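# Cap the tube and stand it in the rack

## Task

Turn the cap onto the tube until it will not turn any further, then set the capped tube upright in the rack. It only counts if the tube and cap stay in place without the robot holding them at the end, and both hands must release and withdraw afterwards.

## Robot and tools

ROBOT. Two arms, left_arm and right_arm, stand on opposite sides of a table. Each carries an identical five-finger right hand, so both hands share the same axes, sides and numbers; they are not mirrored. Scene frame: origin on the table top halfway between the nominal arm bases, table surface at z = 0, +z up, left_arm's base on the +y side. The arm names do not refer to sides of any image.

HAND POINT. Each arm is steered by its hand point, 0.05 m in front of the palm where the index pad and thumb tip meet in a pinch. Its +z runs along the straightened fingers (fingertips 0.06 to 0.07 m beyond it), +y points out of the palm, +x runs across the palm toward the little finger. The hand spans 0.08 m from the point on the little-finger side; on the thumb side 0.02 m with the thumb swung in front of the palm, up to 0.09 m otherwise. A rigid wrist bracket on the little-finger side sits 0.03 m past the point along +y and 0.11 m across; it can collide with things. With the thumb fully in front of the palm the hand can wrap an object 0.035 to 0.08 m wide, which then lies across the palm on the wrist side of the point; rotate the thumb before arriving.

THE ROW. Every motion command is a row of 28 numbers, each in [-1, 1], always for both arms: left_arm dx, dy, dz, rx, ry, rz; left_gripper little, ring, middle, index, thumb_bend, thumb_turn, force_limit, speed; then the same 14 for right_arm and right_gripper. The six arm numbers are an offset, not a pose: a displacement and rotation vector from the hand point's measured pose at the start of the action, expressed in that hand point's own axes. 1.0 equals 0.6 m or 180 degrees. All rows of one action refer to that same start pose, not to the previous row. The hand numbers are absolute targets: for the four fingers and thumb_bend +1 is straight/open, -1 fully curled; thumb_turn +1 is beside the palm, -1 in front of it. A pinch is roughly index -0.22, thumb_bend -0.75, thumb_turn -0.57. force_limit maps -1..+1 to about 0..10 N at the fingertip (0..15 N for the two thumb motors) and only limits closing. speed maps -1..+1 from nearly still to full, full travel taking 0.6 s; close at -0.9 or slower for a soft grip. There is no value meaning unchanged: to keep a hand as is, resend its last eight executed numbers, or before any, its hand_measured followed by hand_force_limit and hand_speed. A motor only starts when its target changes by 0.01 or more; it then runs until it arrives, reaches force_limit, or stalls, and locks. To grip harder, raise force_limit and send a target further closed than hand_measured; to loosen, send one more open.

TOOLS.
execute_actions(actions): a list of actions; each action is up to 15 rows, one per 1/30 s control step, the last row held for any remaining of its 15 steps. An empty list just returns state and images. Per step the commanded pose is clipped to 100 mm and 16 degrees from the measured pose, and motion lags about 0.17 s; large offsets may need several actions.
move(target, speed, stop_force, blocking): target is one 28-number row, offsets taken from the pose in the latest result showing one. Each hand point travels a straight line, all arms finishing together, 0.5 to 10 s. speed is m/s, 0.002 to 0.5 (default 0.25); rotation up to twice that in rad/s. stop_force, 9 to 40 N for both arms, ends an arm's path when its wrist sensor feels that much extra push against the motion; use it only with slow moves and without rotation, and omit it when backing off a contact. blocking=false returns after 0.5 s; check with wait(0); other motion is refused until it ends, and it cannot be combined with stop_force.
wait(seconds): 0 to 10, arms hold their last command.
stop(): brakes a running move.
zoom_image(camera, region): camera is cam_high, cam_low, cam_left_wrist or cam_right_wrist (each 672x504); region [x0, y0, x1, y1] in pixels, at most 504 by 504.
show_instructions(): shows the reference pages.
finished_scene(scene): ends the given scene (1 or 2) after the last command is held; irreversible.

RESULTS. The state line gives each hand point's position (m) and quaternion (wxyz) plus velocities in the scene frame; printed positions drift more at long reach. Hand target lines show where the controller is driving. HELD marks steps partly held back; a pose unreachable line names an arm whose command the clearance check changed. The move line reports endings: done, off_target, moving, held, fault, contact, and limits such as paced (pose clipped) or held. hand_measured, hand_stopped_by (moving, target, force, stalled, fault) and hand_load_n list six motors in command order; loads near 0 mean the grip is lost. Wrist force and torque are in the end effector's axes, with offsets up to about 4 N, noise, and saturation near 50 N; no reading is not a fault.

AVOID. Contact torque at a joint limit (wrist joints 24.6 N m, others 132 N m) or 150 N on an arm halts it for 10 s. Stiff arms fault if driven even slightly into something firm. Never let the arms strike or push each other. Do not drop objects or knock anything off the table. Loose objects may get nudged now and then. Long holds heat motors; MOTOR HOT warns from 70 C and 85 C brakes the arm. The simulation keeps running while you compose a reply.

Each tool is called after "Call:" by a JSON object that holds its "method" and its "body", one argument or row to a line.

Reference images:

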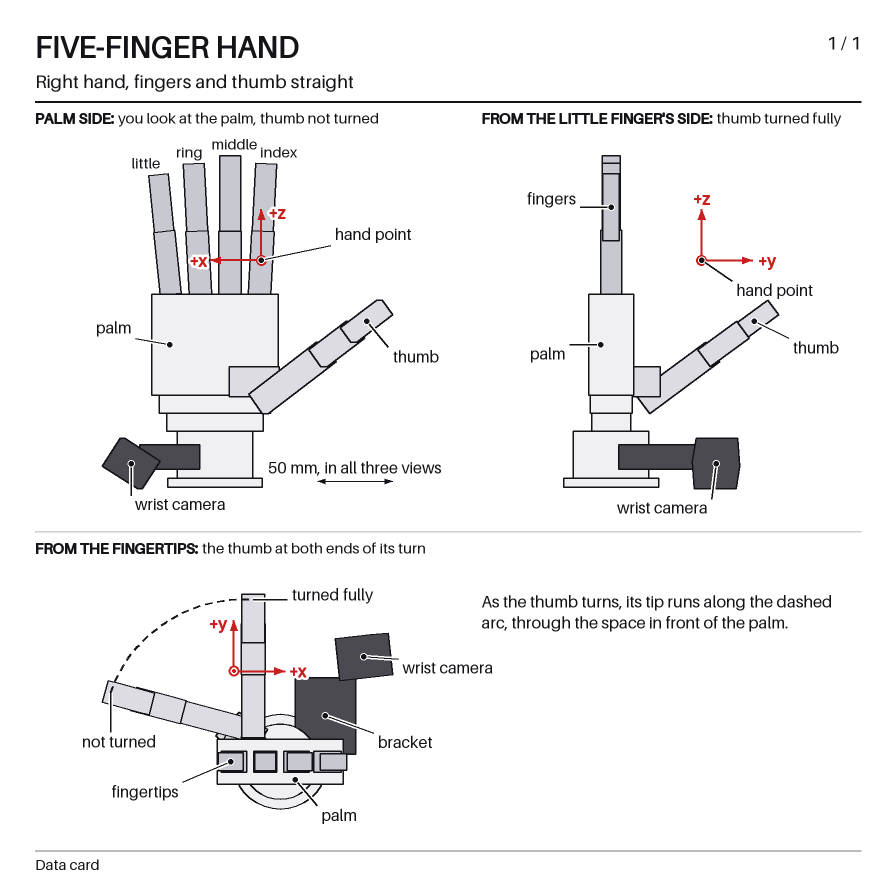

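## Session

Call:
{"method": "execute_actions", "body": {
  "actions": []
}}

Scene clock: 0.00 s.
left_arm: end_effector_position=(+0.2310, +0.4294, +0.4869) hand_measured=(+1.000, +1.000, +1.000, +1.000, +1.000, +1.000) hand_load_n=(+0.0, +0.0, +0.0, +0.0, +0.0, +0.0) hand_stopped_by=(target, target, target, target, target, target) hand_force_limit=0.00 hand_speed=-0.80 end_effector_quat_wxyz=(-0.004, +0.360, +0.933, -0.004) end_effector_velocity=(+0.000, +0.000, -0.000) end_effector_angular_velocity=(-0.000, -0.000, +0.002) | right_arm: end_effector_position=(+0.0751, -0.2522, +0.4774) hand_measured=(+1.000, +1.000, +1.000, +1.000, +1.000, +1.000) hand_load_n=(+0.0, +0.0, +0.0, +0.0, +0.0, +0.0) hand_stopped_by=(target, target, target, target, target, target) hand_force_limit=0.00 hand_speed=-0.80 end_effector_quat_wxyz=(+0.004, -0.323, +0.946, -0.009) end_effector_velocity=(-0.000, +0.000, -0.000) end_effector_angular_velocity=(+0.000, -0.001, +0.001)
Joint positions: left_arm=[ 0.571 -1.738  1.328  1.982  1.582 -1.875] | right_arm=[-1.164 -1.739  1.353  1.95   1.588 -1.867]
Joint velocities: left_arm=[ 0.002 -0.     0.    -0.001  0.    -0.   ] | right_arm=[ 0.001  0.    -0.    -0.001  0.    -0.   ]
Motor temperatures (°C, as the motors report them): left_arm=[30 29 31 41 36 37] | right_arm=[31 32 32 39 35 41]
Wrist force (N, on the end effector, along its own x y z axes, offset not removed): no reading
Wrist torque (N m, same axes, about the end effector's origin, offset not removed): no reading
Hand target (left_arm): +0.231, +0.429, +0.487; -0.004, +0.360, +0.933, -0.004
Hand target (right_arm): +0.075, -0.252, +0.477; +0.004, -0.323, +0.946, -0.009

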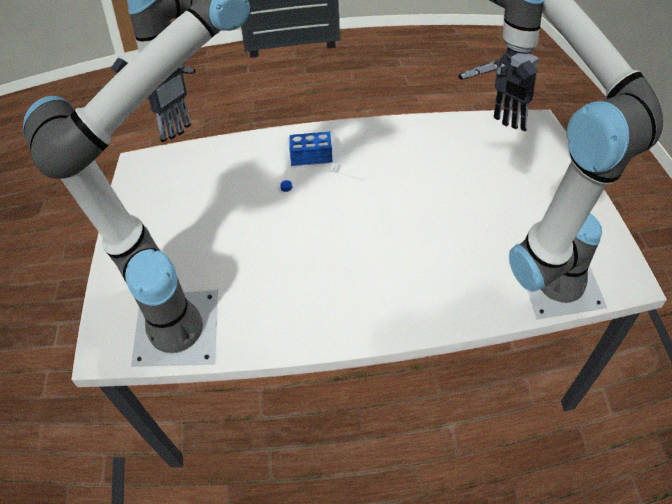

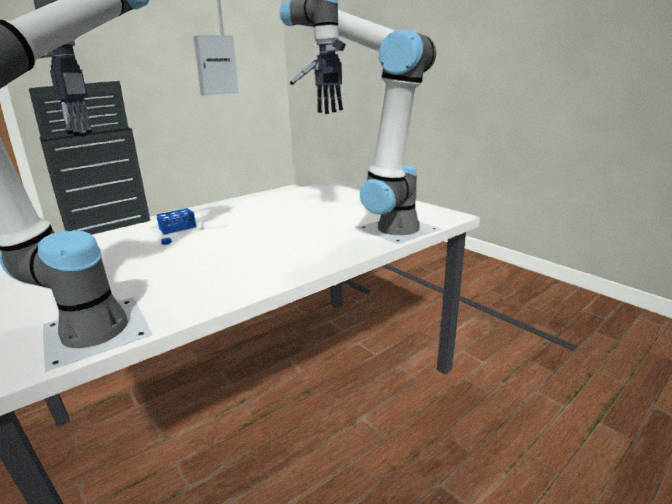

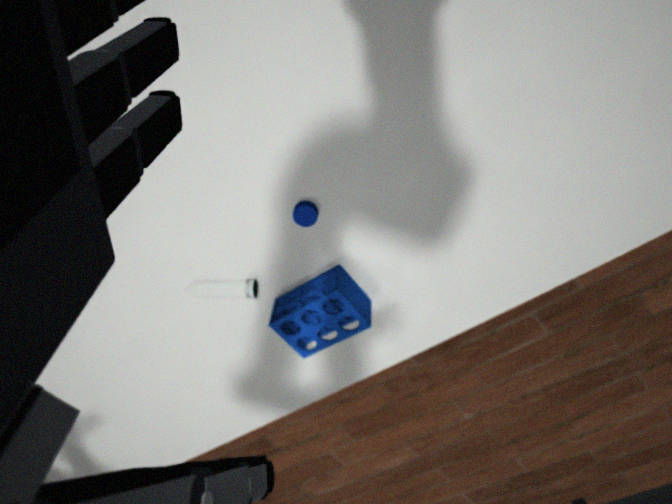

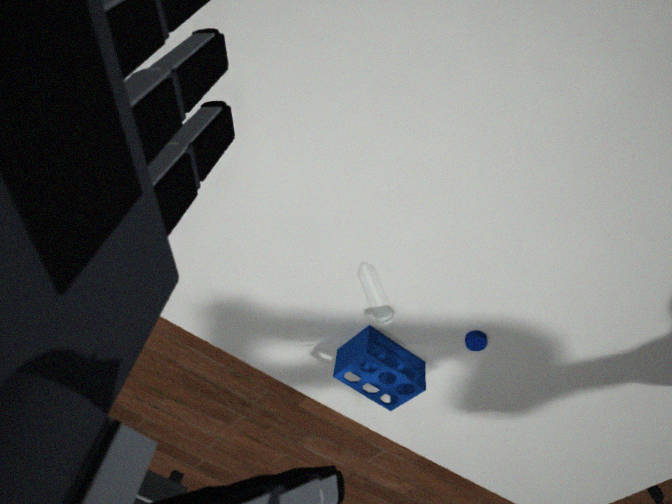

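Call:
{"method": "move", "body": {
  "target": [0,0,0,0,0,0,1,1,1,1,1,1,0,-0.8, 0,0,0.3,0,0,-0.29,-1,-1,-1,0.4,0.2,-0.6,0,0]
}}

Call:
{"method": "move", "body": {
  "target": [0,0,0,0,0,0,1,1,1,1,1,1,0,-0.8, -0.5,-0.15,0.2,0.28,0,0,-1,-1,-1,0.4,0.2,-0.6,0,0]
}}

Scene clock: 18.37 s.
left_arm: end_effector_position=(+0.2310, +0.4294, +0.4869) hand_measured=(+1.000, +1.000, +1.000, +1.000, +1.000, +1.000) hand_load_n=(+0.0, +0.0, +0.0, +0.0, +0.0, +0.0) hand_stopped_by=(target, target, target, target, target, target) hand_force_limit=0.00 hand_speed=-0.80 end_effector_quat_wxyz=(-0.004, +0.360, +0.933, -0.004) end_effector_velocity=(-0.000, -0.000, -0.000) end_effector_angular_velocity=(-0.000, +0.000, -0.001) | right_arm: end_effector_position=(+0.0775, -0.2550, +0.2976) hand_measured=(-1.000, -1.000, -1.000, +0.400, +0.200, -0.600) hand_load_n=(+0.0, +0.0, +0.0, +0.0, +0.0, +0.0) hand_stopped_by=(target, target, target, target, target, target) hand_force_limit=0.00 hand_speed=0.00 end_effector_quat_wxyz=(-0.000, -0.706, +0.708, -0.010) end_effector_velocity=(-0.000, -0.000, -0.002) end_effector_angular_velocity=(+0.001, +0.001, +0.010)
Joint positions: left_arm=[ 0.571 -1.738  1.328  1.982  1.582 -1.875] | right_arm=[-1.113 -1.649  1.742  1.471  1.589 -2.727]
Joint velocities: left_arm=[-0.001 -0.     0.    -0.     0.    -0.   ] | right_arm=[ 0.     0.002  0.004 -0.005 -0.002 -0.01 ]
Motor temperatures (°C, as the motors report them): left_arm=[30 29 31 41 36 37] | right_arm=[31 32 32 39 35 41]
Wrist force (N, on the end effector, along its own x y z axes, offset not removed): left_arm=[2.0 1.7 2.1] | right_arm=[0.3 -0.6 1.2]
Wrist torque (N m, same axes, about the end effector's origin, offset not removed): left_arm=[0.24 -0.56 0.30] | right_arm=[-0.01 0.04 -0.11]
Hand target (left_arm): +0.231, +0.429, +0.487; -0.004, +0.360, +0.933, -0.004
Hand target (right_arm): +0.078, -0.255, +0.297; +0.000, +0.706, -0.708, +0.009
Off the commanded pose (left_arm): 0.000 m, 0 deg.
Off the commanded pose (right_arm): 0.000 m, 0 deg.
move: done

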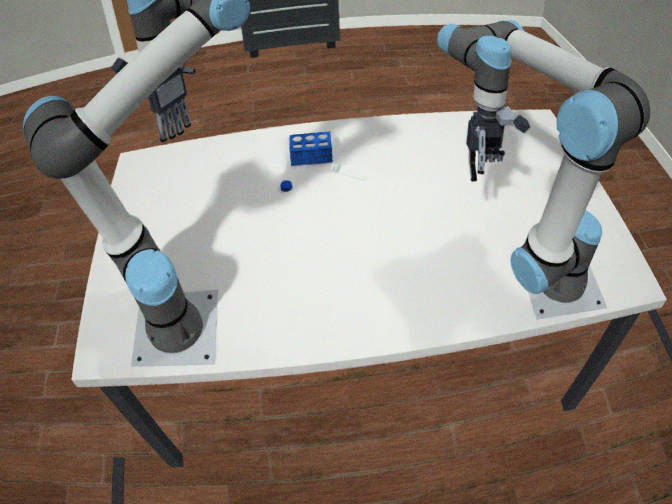

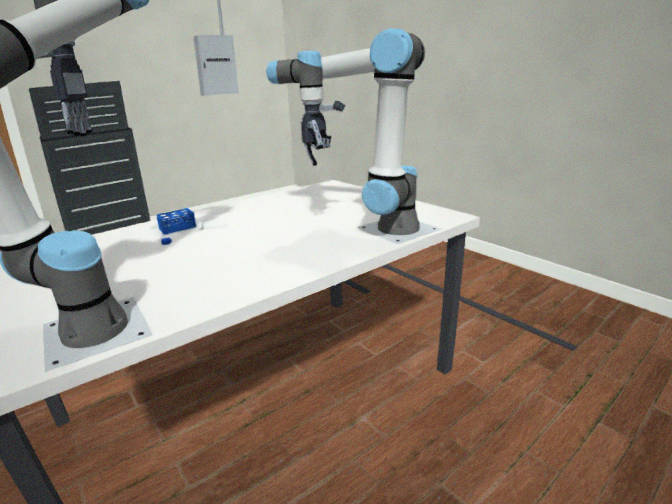

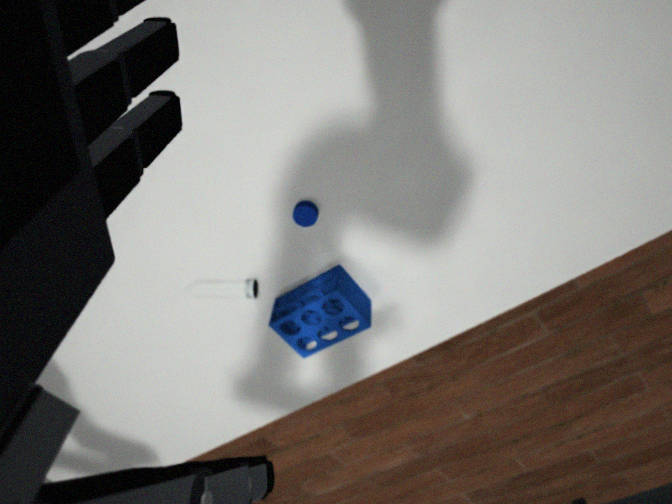

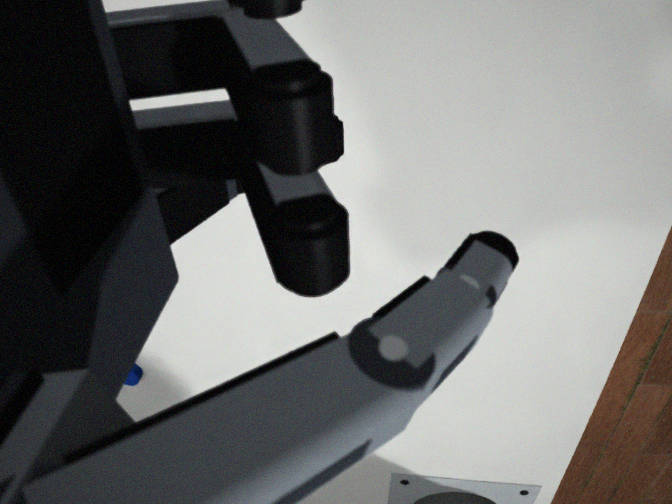

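Scene clock: 20.73 s.
left_arm: end_effector_position=(+0.2310, +0.4294, +0.4869) hand_measured=(+1.000, +1.000, +1.000, +1.000, +1.000, +1.000) hand_load_n=(+0.0, +0.0, +0.0, +0.0, +0.0, +0.0) hand_stopped_by=(target, target, target, target, target, target) hand_force_limit=0.00 hand_speed=-0.80 end_effector_quat_wxyz=(-0.004, +0.360, +0.933, -0.004) end_effector_velocity=(+0.000, -0.001, -0.000) end_effector_angular_velocity=(-0.002, -0.001, -0.000) | right_arm: end_effector_position=(+0.1704, +0.0425, +0.1743) hand_measured=(-1.000, -1.000, -1.000, +0.400, +0.200, -0.600) hand_load_n=(+0.0, +0.0, +0.0, +0.0, +0.0, +0.0) hand_stopped_by=(target, target, target, target, target, target) hand_force_limit=0.00 hand_speed=0.00 end_effector_quat_wxyz=(+0.300, -0.639, +0.637, -0.310) end_effector_velocity=(+0.001, +0.002, -0.001) end_effector_angular_velocity=(-0.002, -0.004, -0.001)
Joint positions: left_arm=[ 0.571 -1.738  1.328  1.982  1.582 -1.875] | right_arm=[-0.328 -1.017  1.29   0.888  2.387 -2.128]
Joint velocities: left_arm=[-0.     0.    -0.    -0.002  0.     0.   ] | right_arm=[ 0.002  0.006 -0.006  0.     0.005  0.001]
Motor temperatures (°C, as the motors report them): left_arm=[30 29 31 41 36 37] | right_arm=[31 32 32 39 35 41]
Wrist force (N, on the end effector, along its own x y z axes, offset not removed): left_arm=[1.6 1.1 1.5] | right_arm=[-2.5 0.0 -0.3]
Wrist torque (N m, same axes, about the end effector's origin, offset not removed): left_arm=[0.16 -0.41 0.23] | right_arm=[0.09 0.54 -0.15]
Hand target (left_arm): +0.231, +0.429, +0.487; -0.004, +0.360, +0.933, -0.004
Hand target (right_arm): +0.171, +0.043, +0.174; -0.300, +0.639, -0.637, +0.310
Off the commanded pose (left_arm): 0.000 m, 0 deg.
Off the commanded pose (right_arm): 0.001 m, 0 deg.
move: done

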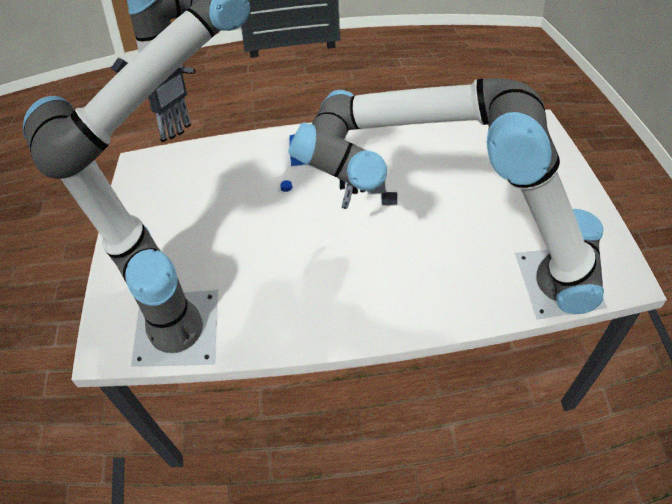

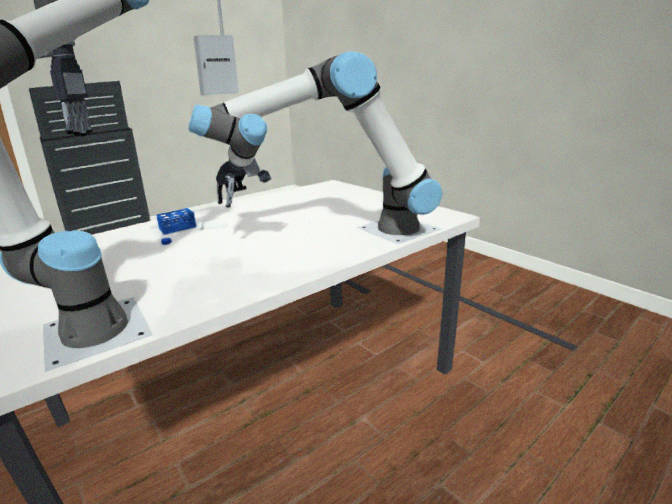

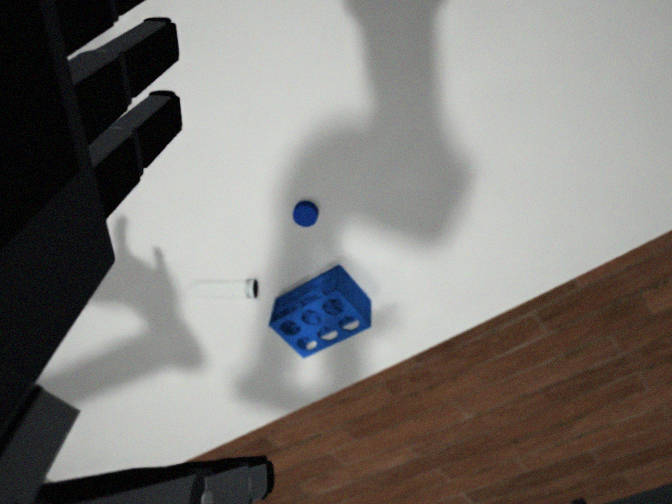

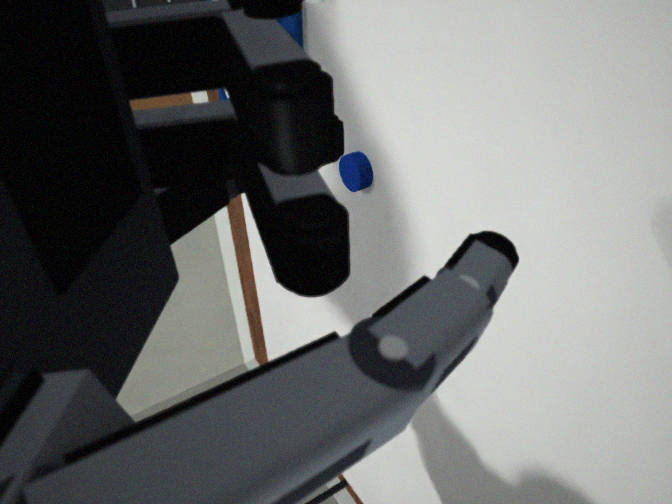

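Call:
{"method": "move", "body": {
  "target": [0,0,0,0,0,0,1,1,1,1,1,1,0,-0.8, 0,-0.15,0.31,0.05,0,0,1,1,1,0.3,0.2,-0.6,0,0]
}}

Scene clock: 27.57 s.
left_arm: end_effector_position=(+0.2310, +0.4294, +0.4869) hand_measured=(+1.000, +1.000, +1.000, +1.000, +1.000, +1.000) hand_load_n=(+0.0, +0.0, +0.0, +0.0, +0.0, +0.0) hand_stopped_by=(target, target, target, target, target, target) hand_force_limit=0.00 hand_speed=-0.80 end_effector_quat_wxyz=(-0.004, +0.360, +0.933, -0.004) end_effector_velocity=(-0.000, +0.001, +0.000) end_effector_angular_velocity=(+0.002, +0.000, +0.000) | right_arm: end_effector_position=(+0.3717, +0.0409, +0.1278) hand_measured=(+1.000, +1.000, +1.000, +0.300, +0.200, -0.600) hand_load_n=(+0.0, +0.0, +0.0, +0.0, +0.0, +0.0) hand_stopped_by=(target, target, target, target, target, target) hand_force_limit=0.00 hand_speed=0.00 end_effector_quat_wxyz=(+0.349, -0.614, +0.610, -0.359) end_effector_velocity=(+0.002, -0.000, -0.001) end_effector_angular_velocity=(+0.000, -0.001, -0.001)
Joint positions: left_arm=[ 0.571 -1.738  1.328  1.982  1.582 -1.875] | right_arm=[-0.61  -0.933  1.262  0.434  2.336 -2.574]
Joint velocities: left_arm=[ 0.    -0.     0.     0.002 -0.     0.   ] | right_arm=[-0.003  0.001 -0.    -0.003 -0.001 -0.003]
Motor temperatures (°C, as the motors report them): left_arm=[30 29 31 41 36 37] | right_arm=[31 32 32 39 35 41]
Wrist force (N, on the end effector, along its own x y z axes, offset not removed): left_arm=[3.0 1.8 0.8] | right_arm=[1.8 1.6 -1.0]
Wrist torque (N m, same axes, about the end effector's origin, offset not removed): left_arm=[0.33 -0.64 0.27] | right_arm=[0.37 -0.15 0.10]
Hand target (left_arm): +0.231, +0.429, +0.487; -0.004, +0.360, +0.933, -0.004
Hand target (right_arm): +0.372, +0.041, +0.128; -0.349, +0.614, -0.610, +0.359
Off the commanded pose (left_arm): 0.000 m, 0 deg.
Off the commanded pose (right_arm): 0.000 m, 0 deg.
move: done

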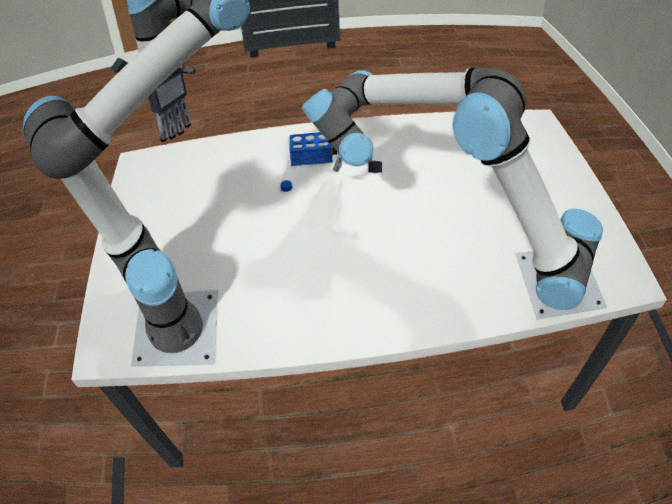

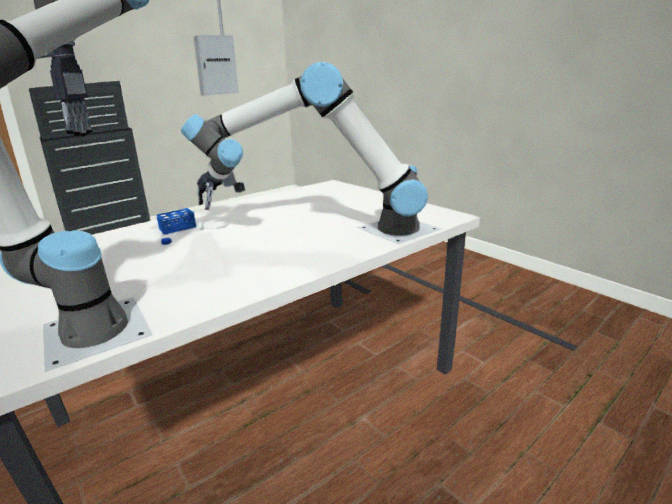

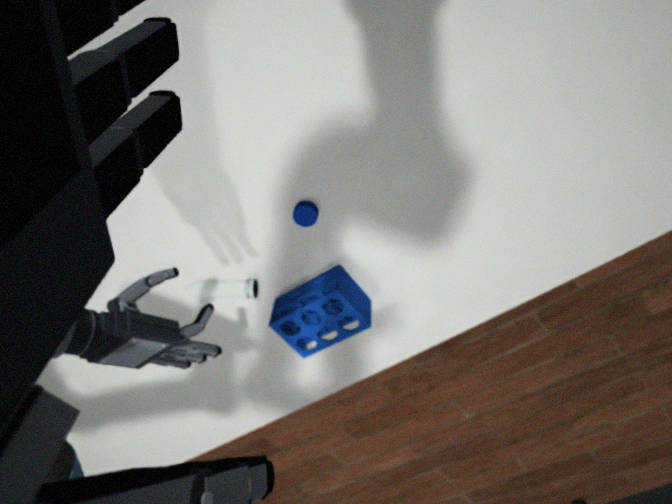

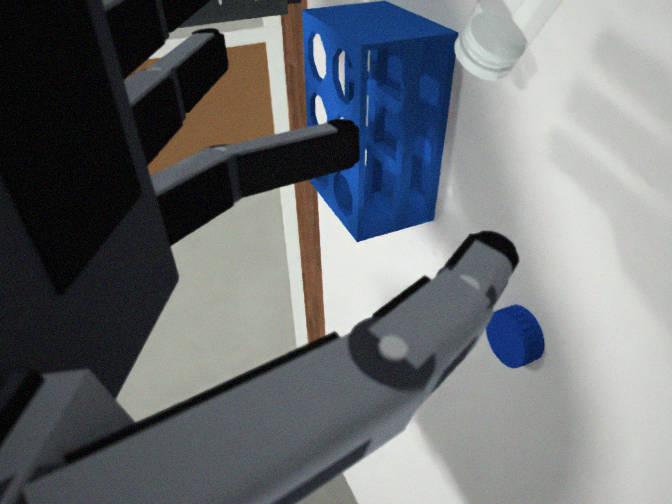

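Call:
{"method": "move", "body": {
  "target": [0,0,0,0,0,0,1,1,1,1,1,1,0,-0.8, 0.083,0.017,0.105,0,0.145,0.083,1,1,1,0.3,0.2,-0.6,0,0]
}}

Scene clock: 34.20 s.
left_arm: end_effector_position=(+0.2310, +0.4294, +0.4869) hand_measured=(+1.000, +1.000, +1.000, +1.000, +1.000, +1.000) hand_load_n=(+0.0, +0.0, +0.0, +0.0, +0.0, +0.0) hand_stopped_by=(target, target, target, target, target, target) hand_force_limit=0.00 hand_speed=-0.80 end_effector_quat_wxyz=(-0.004, +0.360, +0.933, -0.004) end_effector_velocity=(-0.000, +0.001, +0.000) end_effector_angular_velocity=(+0.002, +0.001, +0.001) | right_arm: end_effector_position=(+0.4210, -0.0098, +0.0882) hand_measured=(+1.000, +1.000, +1.000, +0.300, +0.200, -0.600) hand_load_n=(+0.0, +0.0, +0.0, +0.0, +0.0, +0.0) hand_stopped_by=(target, target, target, target, target, target) hand_force_limit=0.00 hand_speed=0.00 end_effector_quat_wxyz=(+0.246, -0.433, +0.747, -0.440) end_effector_velocity=(+0.001, -0.001, -0.000) end_effector_angular_velocity=(-0.002, +0.004, -0.013)
Joint positions: left_arm=[ 0.571 -1.738  1.328  1.982  1.582 -1.875] | right_arm=[-0.64  -0.614  0.918  1.007  2.607 -1.885]
Joint velocities: left_arm=[ 0.001  0.001  0.     0.002 -0.     0.   ] | right_arm=[-0.001  0.012 -0.017  0.029  0.001  0.023]
Motor temperatures (°C, as the motors report them): left_arm=[30 29 31 41 36 37] | right_arm=[31 32 32 39 35 41]
Wrist force (N, on the end effector, along its own x y z axes, offset not removed): left_arm=[2.0 1.4 2.2] | right_arm=[0.4 -0.7 -1.5]
Wrist torque (N m, same axes, about the end effector's origin, offset not removed): left_arm=[0.16 -0.52 0.25] | right_arm=[-0.04 0.00 -0.04]
Hand target (left_arm): +0.231, +0.429, +0.487; -0.004, +0.360, +0.933, -0.004
Hand target (right_arm): +0.421, -0.010, +0.088; +0.245, -0.433, +0.747, -0.440
Off the commanded pose (left_arm): 0.000 m, 0 deg.
Off the commanded pose (right_arm): 0.000 m, 0 deg.
move: done

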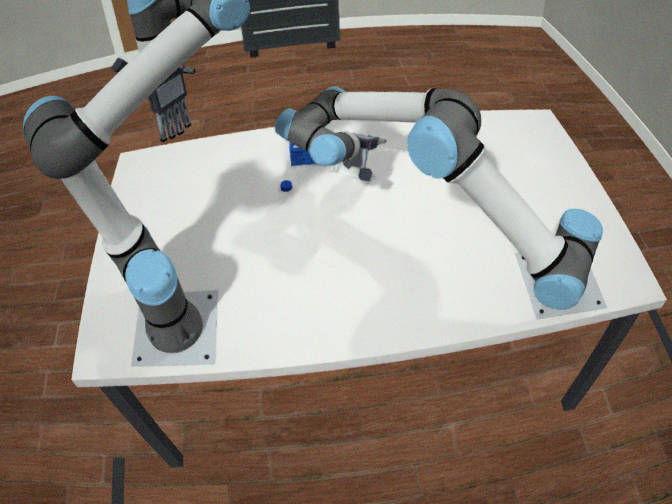

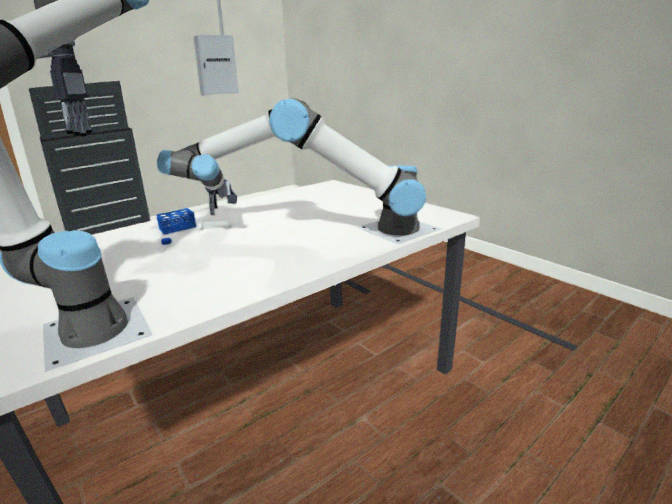

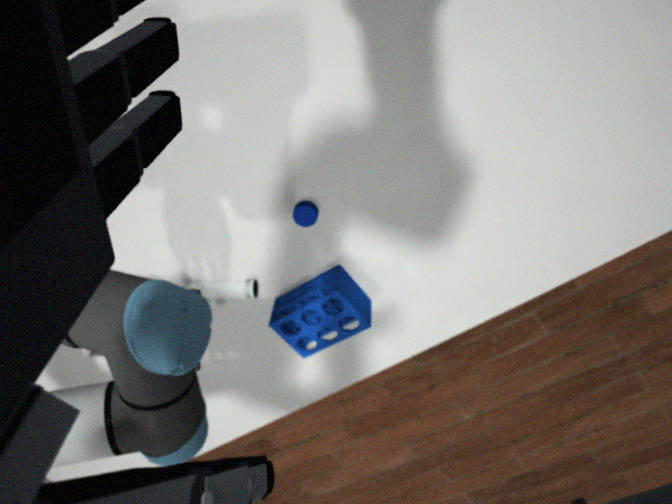

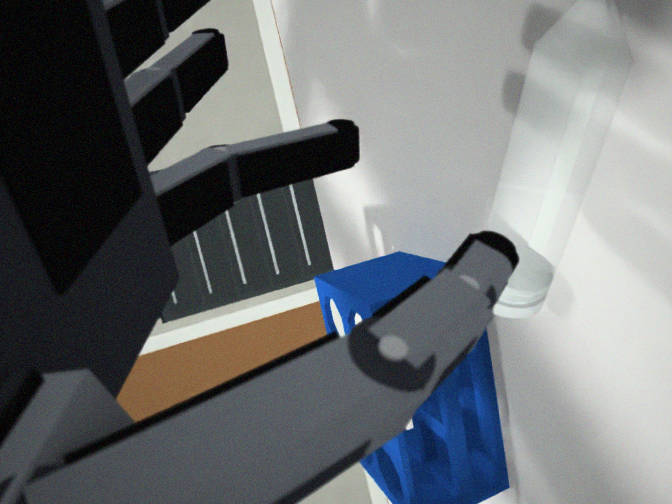

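Call:
{"method": "move", "body": {
  "target": [0,0,0,0,0,0,1,1,1,1,1,1,0,-0.8, 0,0.05,0.029,0,0,0,1,1,1,0.15,-0.3,-0.6,0,0],
  "speed": 0.05
}}

Call:
{"method": "zoom_image", "body": {
  "camera": "cam_low",
  "region": [130,150,290,270]
}}

Scene clock: 38.50 s.
left_arm: end_effector_position=(+0.2310, +0.4294, +0.4869) hand_measured=(+1.000, +1.000, +1.000, +1.000, +1.000, +1.000) hand_load_n=(+0.0, +0.0, +0.0, +0.0, +0.0, +0.0) hand_stopped_by=(target, target, target, target, target, target) hand_force_limit=0.00 hand_speed=-0.80 end_effector_quat_wxyz=(-0.004, +0.360, +0.933, -0.004) end_effector_velocity=(+0.000, -0.001, -0.000) end_effector_angular_velocity=(+0.000, +0.000, -0.001) | right_arm: end_effector_position=(+0.4211, -0.0103, +0.0537) hand_measured=(+1.000, +1.000, +1.000, +0.150, -0.300, -0.600) hand_load_n=(+0.0, +0.0, +0.0, +0.0, +0.0, +0.0) hand_stopped_by=(target, target, target, target, target, target) hand_force_limit=0.00 hand_speed=0.00 end_effector_quat_wxyz=(+0.246, -0.433, +0.747, -0.440) end_effector_velocity=(-0.000, -0.000, -0.002) end_effector_angular_velocity=(-0.001, +0.000, +0.000)
Joint positions: left_arm=[ 0.571 -1.738  1.328  1.982  1.582 -1.875] | right_arm=[-0.64  -0.582  0.949  0.943  2.607 -1.887]
Joint velocities: left_arm=[-0.001  0.002 -0.    -0.001 -0.     0.   ] | right_arm=[ 0.     0.002  0.002 -0.003  0.    -0.   ]
Motor temperatures (°C, as the motors report them): left_arm=[30 29 31 41 36 37] | right_arm=[31 32 32 39 35 41]
Wrist force (N, on the end effector, along its own x y z axes, offset not removed): left_arm=[2.5 1.6 2.0] | right_arm=[0.2 0.5 1.0]
Wrist torque (N m, same axes, about the end effector's origin, offset not removed): left_arm=[0.16 -0.61 0.31] | right_arm=[0.09 0.04 -0.05]
Hand target (left_arm): +0.231, +0.429, +0.487; -0.004, +0.360, +0.933, -0.004
Hand target (right_arm): +0.421, -0.010, +0.054; +0.246, -0.433, +0.747, -0.440
Off the commanded pose (left_arm): 0.000 m, 0 deg.
Off the commanded pose (right_arm): 0.000 m, 0 deg.
move: done

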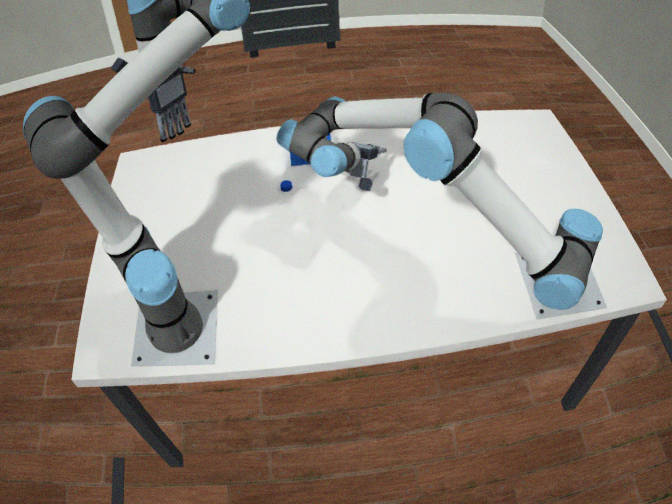

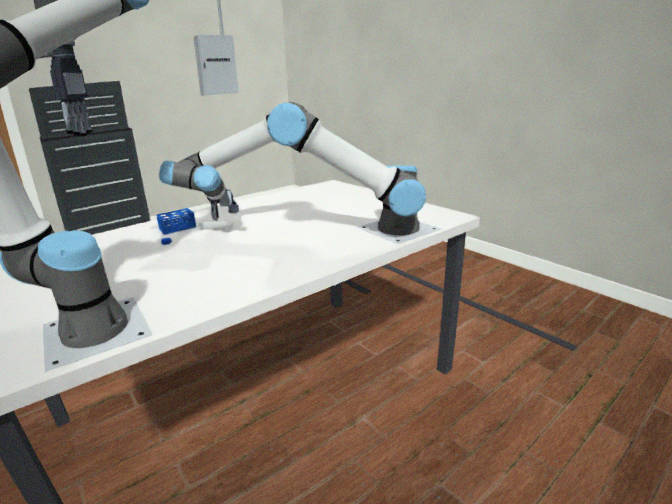

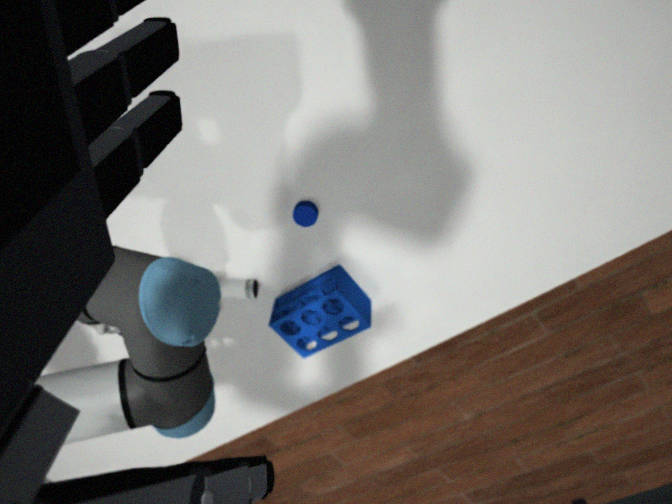

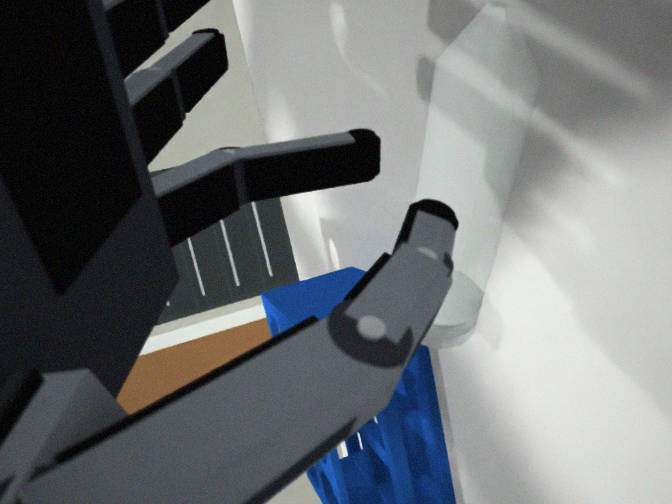

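Region (130, 150, 290, 270) of cam_low's 672x504 image, scaled by 3.150, with more detail than that image has; it fills the top 378 rows of this view, and the rest is white.

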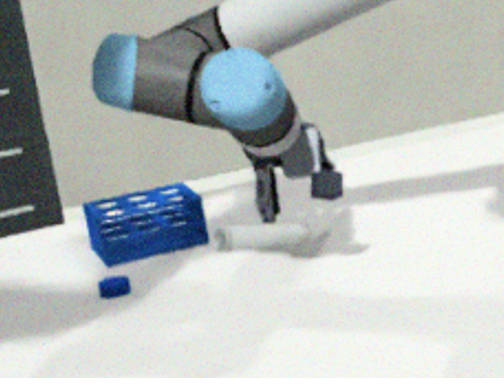

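Call:
{"method": "move", "body": {
  "target": [0,0,0,0,0,0,1,1,1,1,1,1,0,-0.8, -0.035,0.03,0.017,0,0,0,1,1,1,0.4,-0.1,-0.6,0,0],
  "speed": 0.02
}}

Call:
{"method": "zoom_image", "body": {
  "camera": "cam_low",
  "region": [130,150,290,270]
}}

Scene clock: 44.83 s.
left_arm: end_effector_position=(+0.2310, +0.4294, +0.4869) hand_measured=(+1.000, +1.000, +1.000, +1.000, +1.000, +1.000) hand_load_n=(+0.0, +0.0, +0.0, +0.0, +0.0, +0.0) hand_stopped_by=(target, target, target, target, target, target) hand_force_limit=0.00 hand_speed=-0.80 end_effector_quat_wxyz=(-0.004, +0.360, +0.933, -0.004) end_effector_velocity=(+0.000, +0.000, -0.000) end_effector_angular_velocity=(+0.000, -0.000, +0.000) | right_arm: end_effector_position=(+0.4315, +0.0074, +0.0329) hand_measured=(+1.000, +1.000, +1.000, +0.400, -0.100, -0.600) hand_load_n=(+0.0, +0.0, +0.0, +0.0, +0.0, +0.0) hand_stopped_by=(target, target, target, target, target, target) hand_force_limit=0.00 hand_speed=0.00 end_effector_quat_wxyz=(+0.246, -0.433, +0.747, -0.440) end_effector_velocity=(+0.000, +0.002, -0.001) end_effector_angular_velocity=(-0.000, +0.000, +0.000)
Joint positions: left_arm=[ 0.571 -1.738  1.328  1.982  1.582 -1.875] | right_arm=[-0.636 -0.5    0.844  0.974  2.608 -1.877]
Joint velocities: left_arm=[ 0. -0.  0. -0. -0.  0.] | right_arm=[ 0.001  0.007 -0.011  0.005  0.     0.002]
Motor temperatures (°C, as the motors report them): left_arm=[30 29 31 41 36 37] | right_arm=[31 32 32 39 35 41]
Wrist force (N, on the end effector, along its own x y z axes, offset not removed): left_arm=[1.1 1.6 1.5] | right_arm=[0.2 0.5 -0.7]
Wrist torque (N m, same axes, about the end effector's origin, offset not removed): left_arm=[0.24 -0.36 0.17] | right_arm=[0.08 0.10 0.07]
Hand target (left_arm): +0.231, +0.429, +0.487; -0.004, +0.360, +0.933, -0.004
Hand target (right_arm): +0.432, +0.008, +0.033; +0.246, -0.433, +0.747, -0.440
Off the commanded pose (left_arm): 0.000 m, 0 deg.
Off the commanded pose (right_arm): 0.000 m, 0 deg.
move: done

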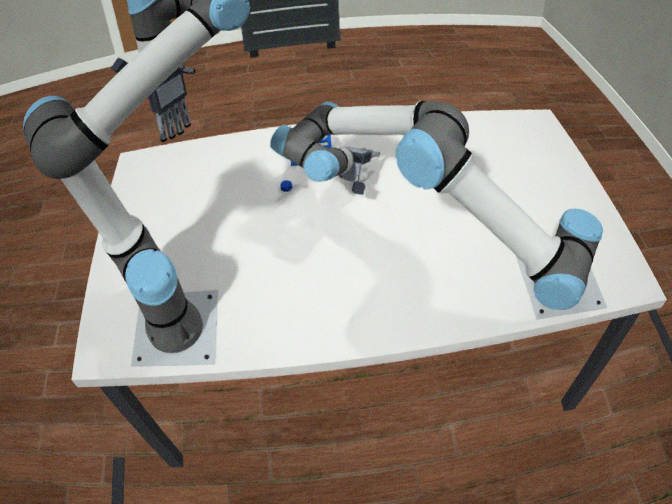

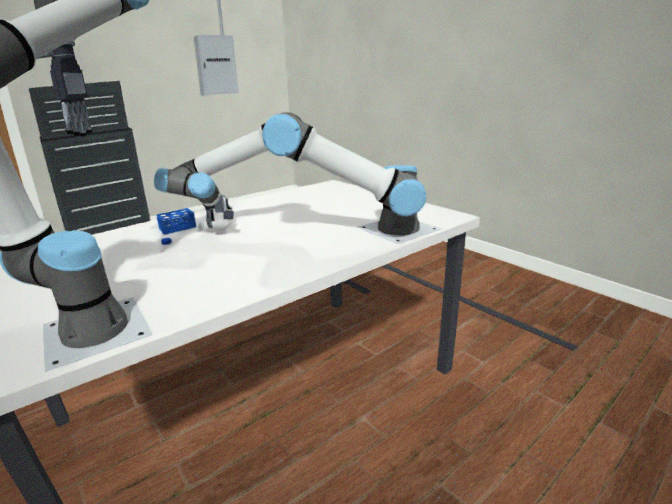

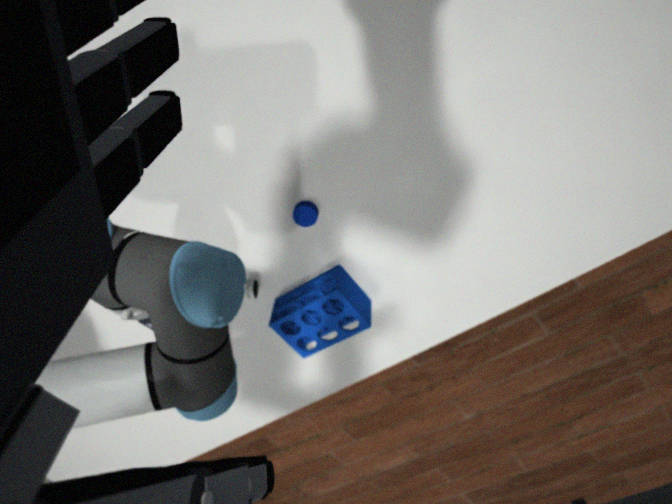

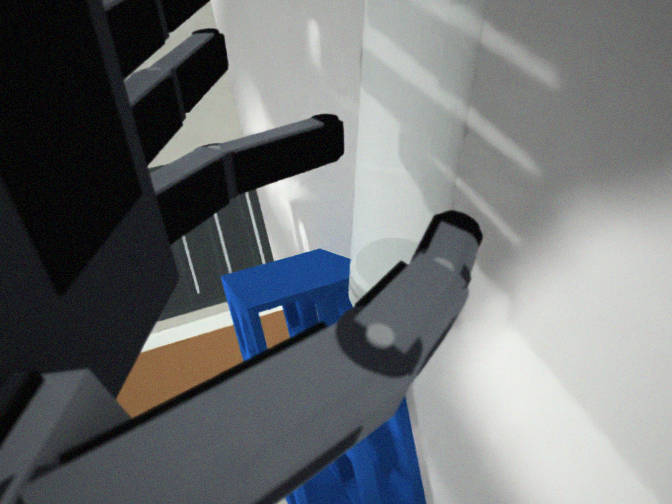

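Region (130, 150, 290, 270) of cam_low's 672x504 image, scaled by 3.150, with more detail than that image has; it fills the top 378 rows of this view, and the rest is white.

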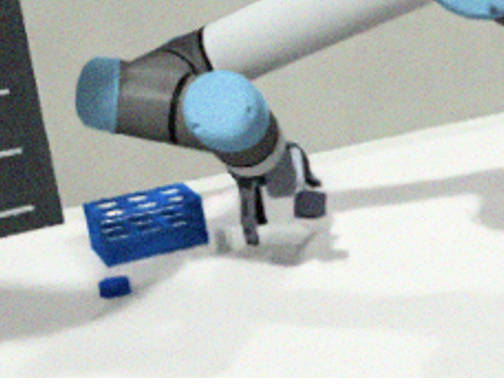

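Call:
{"method": "move", "body": {
  "target": [0,0,0,0,0,0,1,1,1,1,1,1,0,-0.8, 0,0.009,0.025,-0.07,0,0,1,1,1,0.4,-0.1,-0.6,0,0],
  "speed": 0.03
}}

Scene clock: 51.57 s.
left_arm: end_effector_position=(+0.2310, +0.4294, +0.4869) hand_measured=(+1.000, +1.000, +1.000, +1.000, +1.000, +1.000) hand_load_n=(+0.0, +0.0, +0.0, +0.0, +0.0, +0.0) hand_stopped_by=(target, target, target, target, target, target) hand_force_limit=0.00 hand_speed=-0.80 end_effector_quat_wxyz=(-0.004, +0.360, +0.933, -0.004) end_effector_velocity=(-0.000, +0.001, +0.000) end_effector_angular_velocity=(+0.001, +0.001, +0.002) | right_arm: end_effector_position=(+0.4404, +0.0021, +0.0212) hand_measured=(+1.000, +1.000, +1.000, +0.400, -0.100, -0.600) hand_load_n=(+0.0, +0.0, +0.0, -3.0, +0.0, +0.0) hand_stopped_by=(target, target, target, target, target, target) hand_force_limit=0.00 hand_speed=0.00 end_effector_quat_wxyz=(+0.198, -0.458, +0.791, -0.356) end_effector_velocity=(-0.000, +0.001, -0.002) end_effector_angular_velocity=(+0.007, +0.011, +0.001)
Joint positions: left_arm=[ 0.571 -1.738  1.328  1.982  1.582 -1.875] | right_arm=[-0.716 -0.524  0.828  1.026  2.382 -1.915]
Joint velocities: left_arm=[ 0.002 -0.    -0.     0.002  0.    -0.   ] | right_arm=[-0.003  0.001 -0.002  0.002 -0.013 -0.002]
Motor temperatures (°C, as the motors report them): left_arm=[30 29 31 41 36 37] | right_arm=[31 32 32 39 35 41]
Wrist force (N, on the end effector, along its own x y z axes, offset not removed): left_arm=[1.6 0.6 0.6] | right_arm=[1.2 -18.7 -27.4]
Wrist torque (N m, same axes, about the end effector's origin, offset not removed): left_arm=[0.05 -0.40 0.19] | right_arm=[1.43 0.33 0.01]
Hand target (left_arm): +0.231, +0.429, +0.487; -0.004, +0.360, +0.933, -0.004
Hand target (right_arm): +0.440, +0.002, +0.021; +0.197, -0.458, +0.791, -0.355
Off the commanded pose (left_arm): 0.000 m, 0 deg.
Off the commanded pose (right_arm): 0.000 m, 0 deg.
move: done

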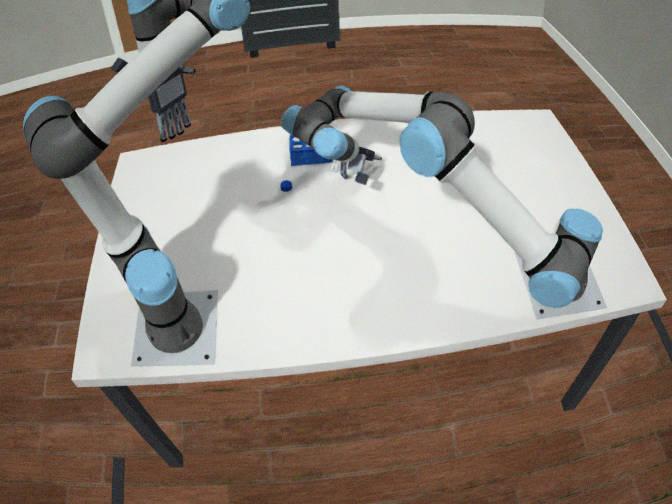

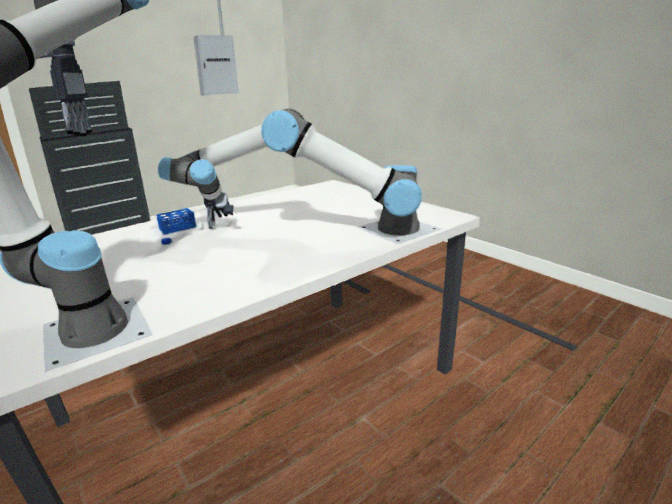

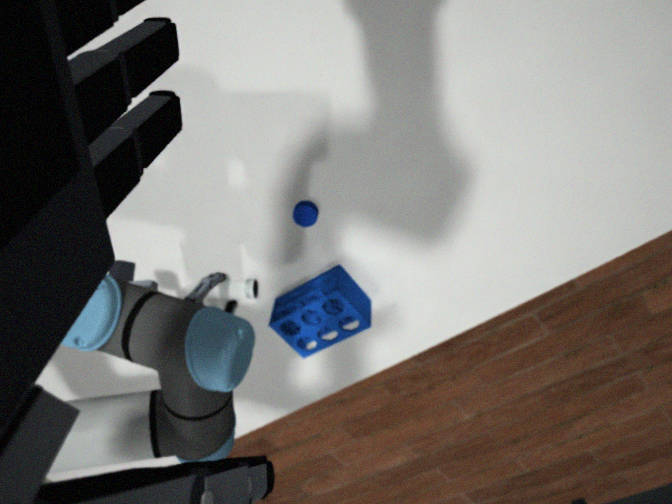

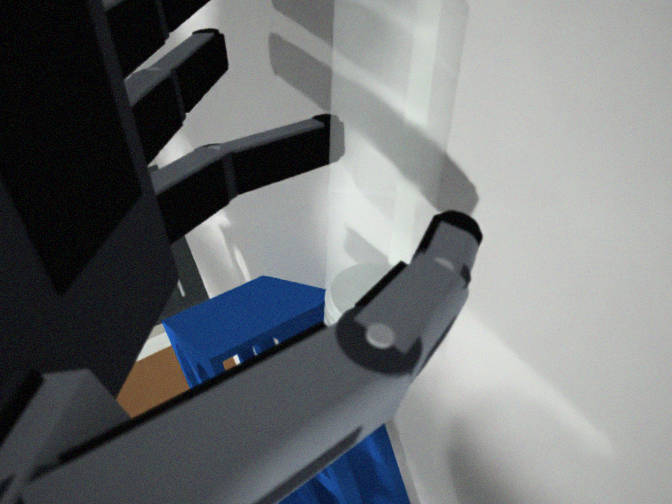

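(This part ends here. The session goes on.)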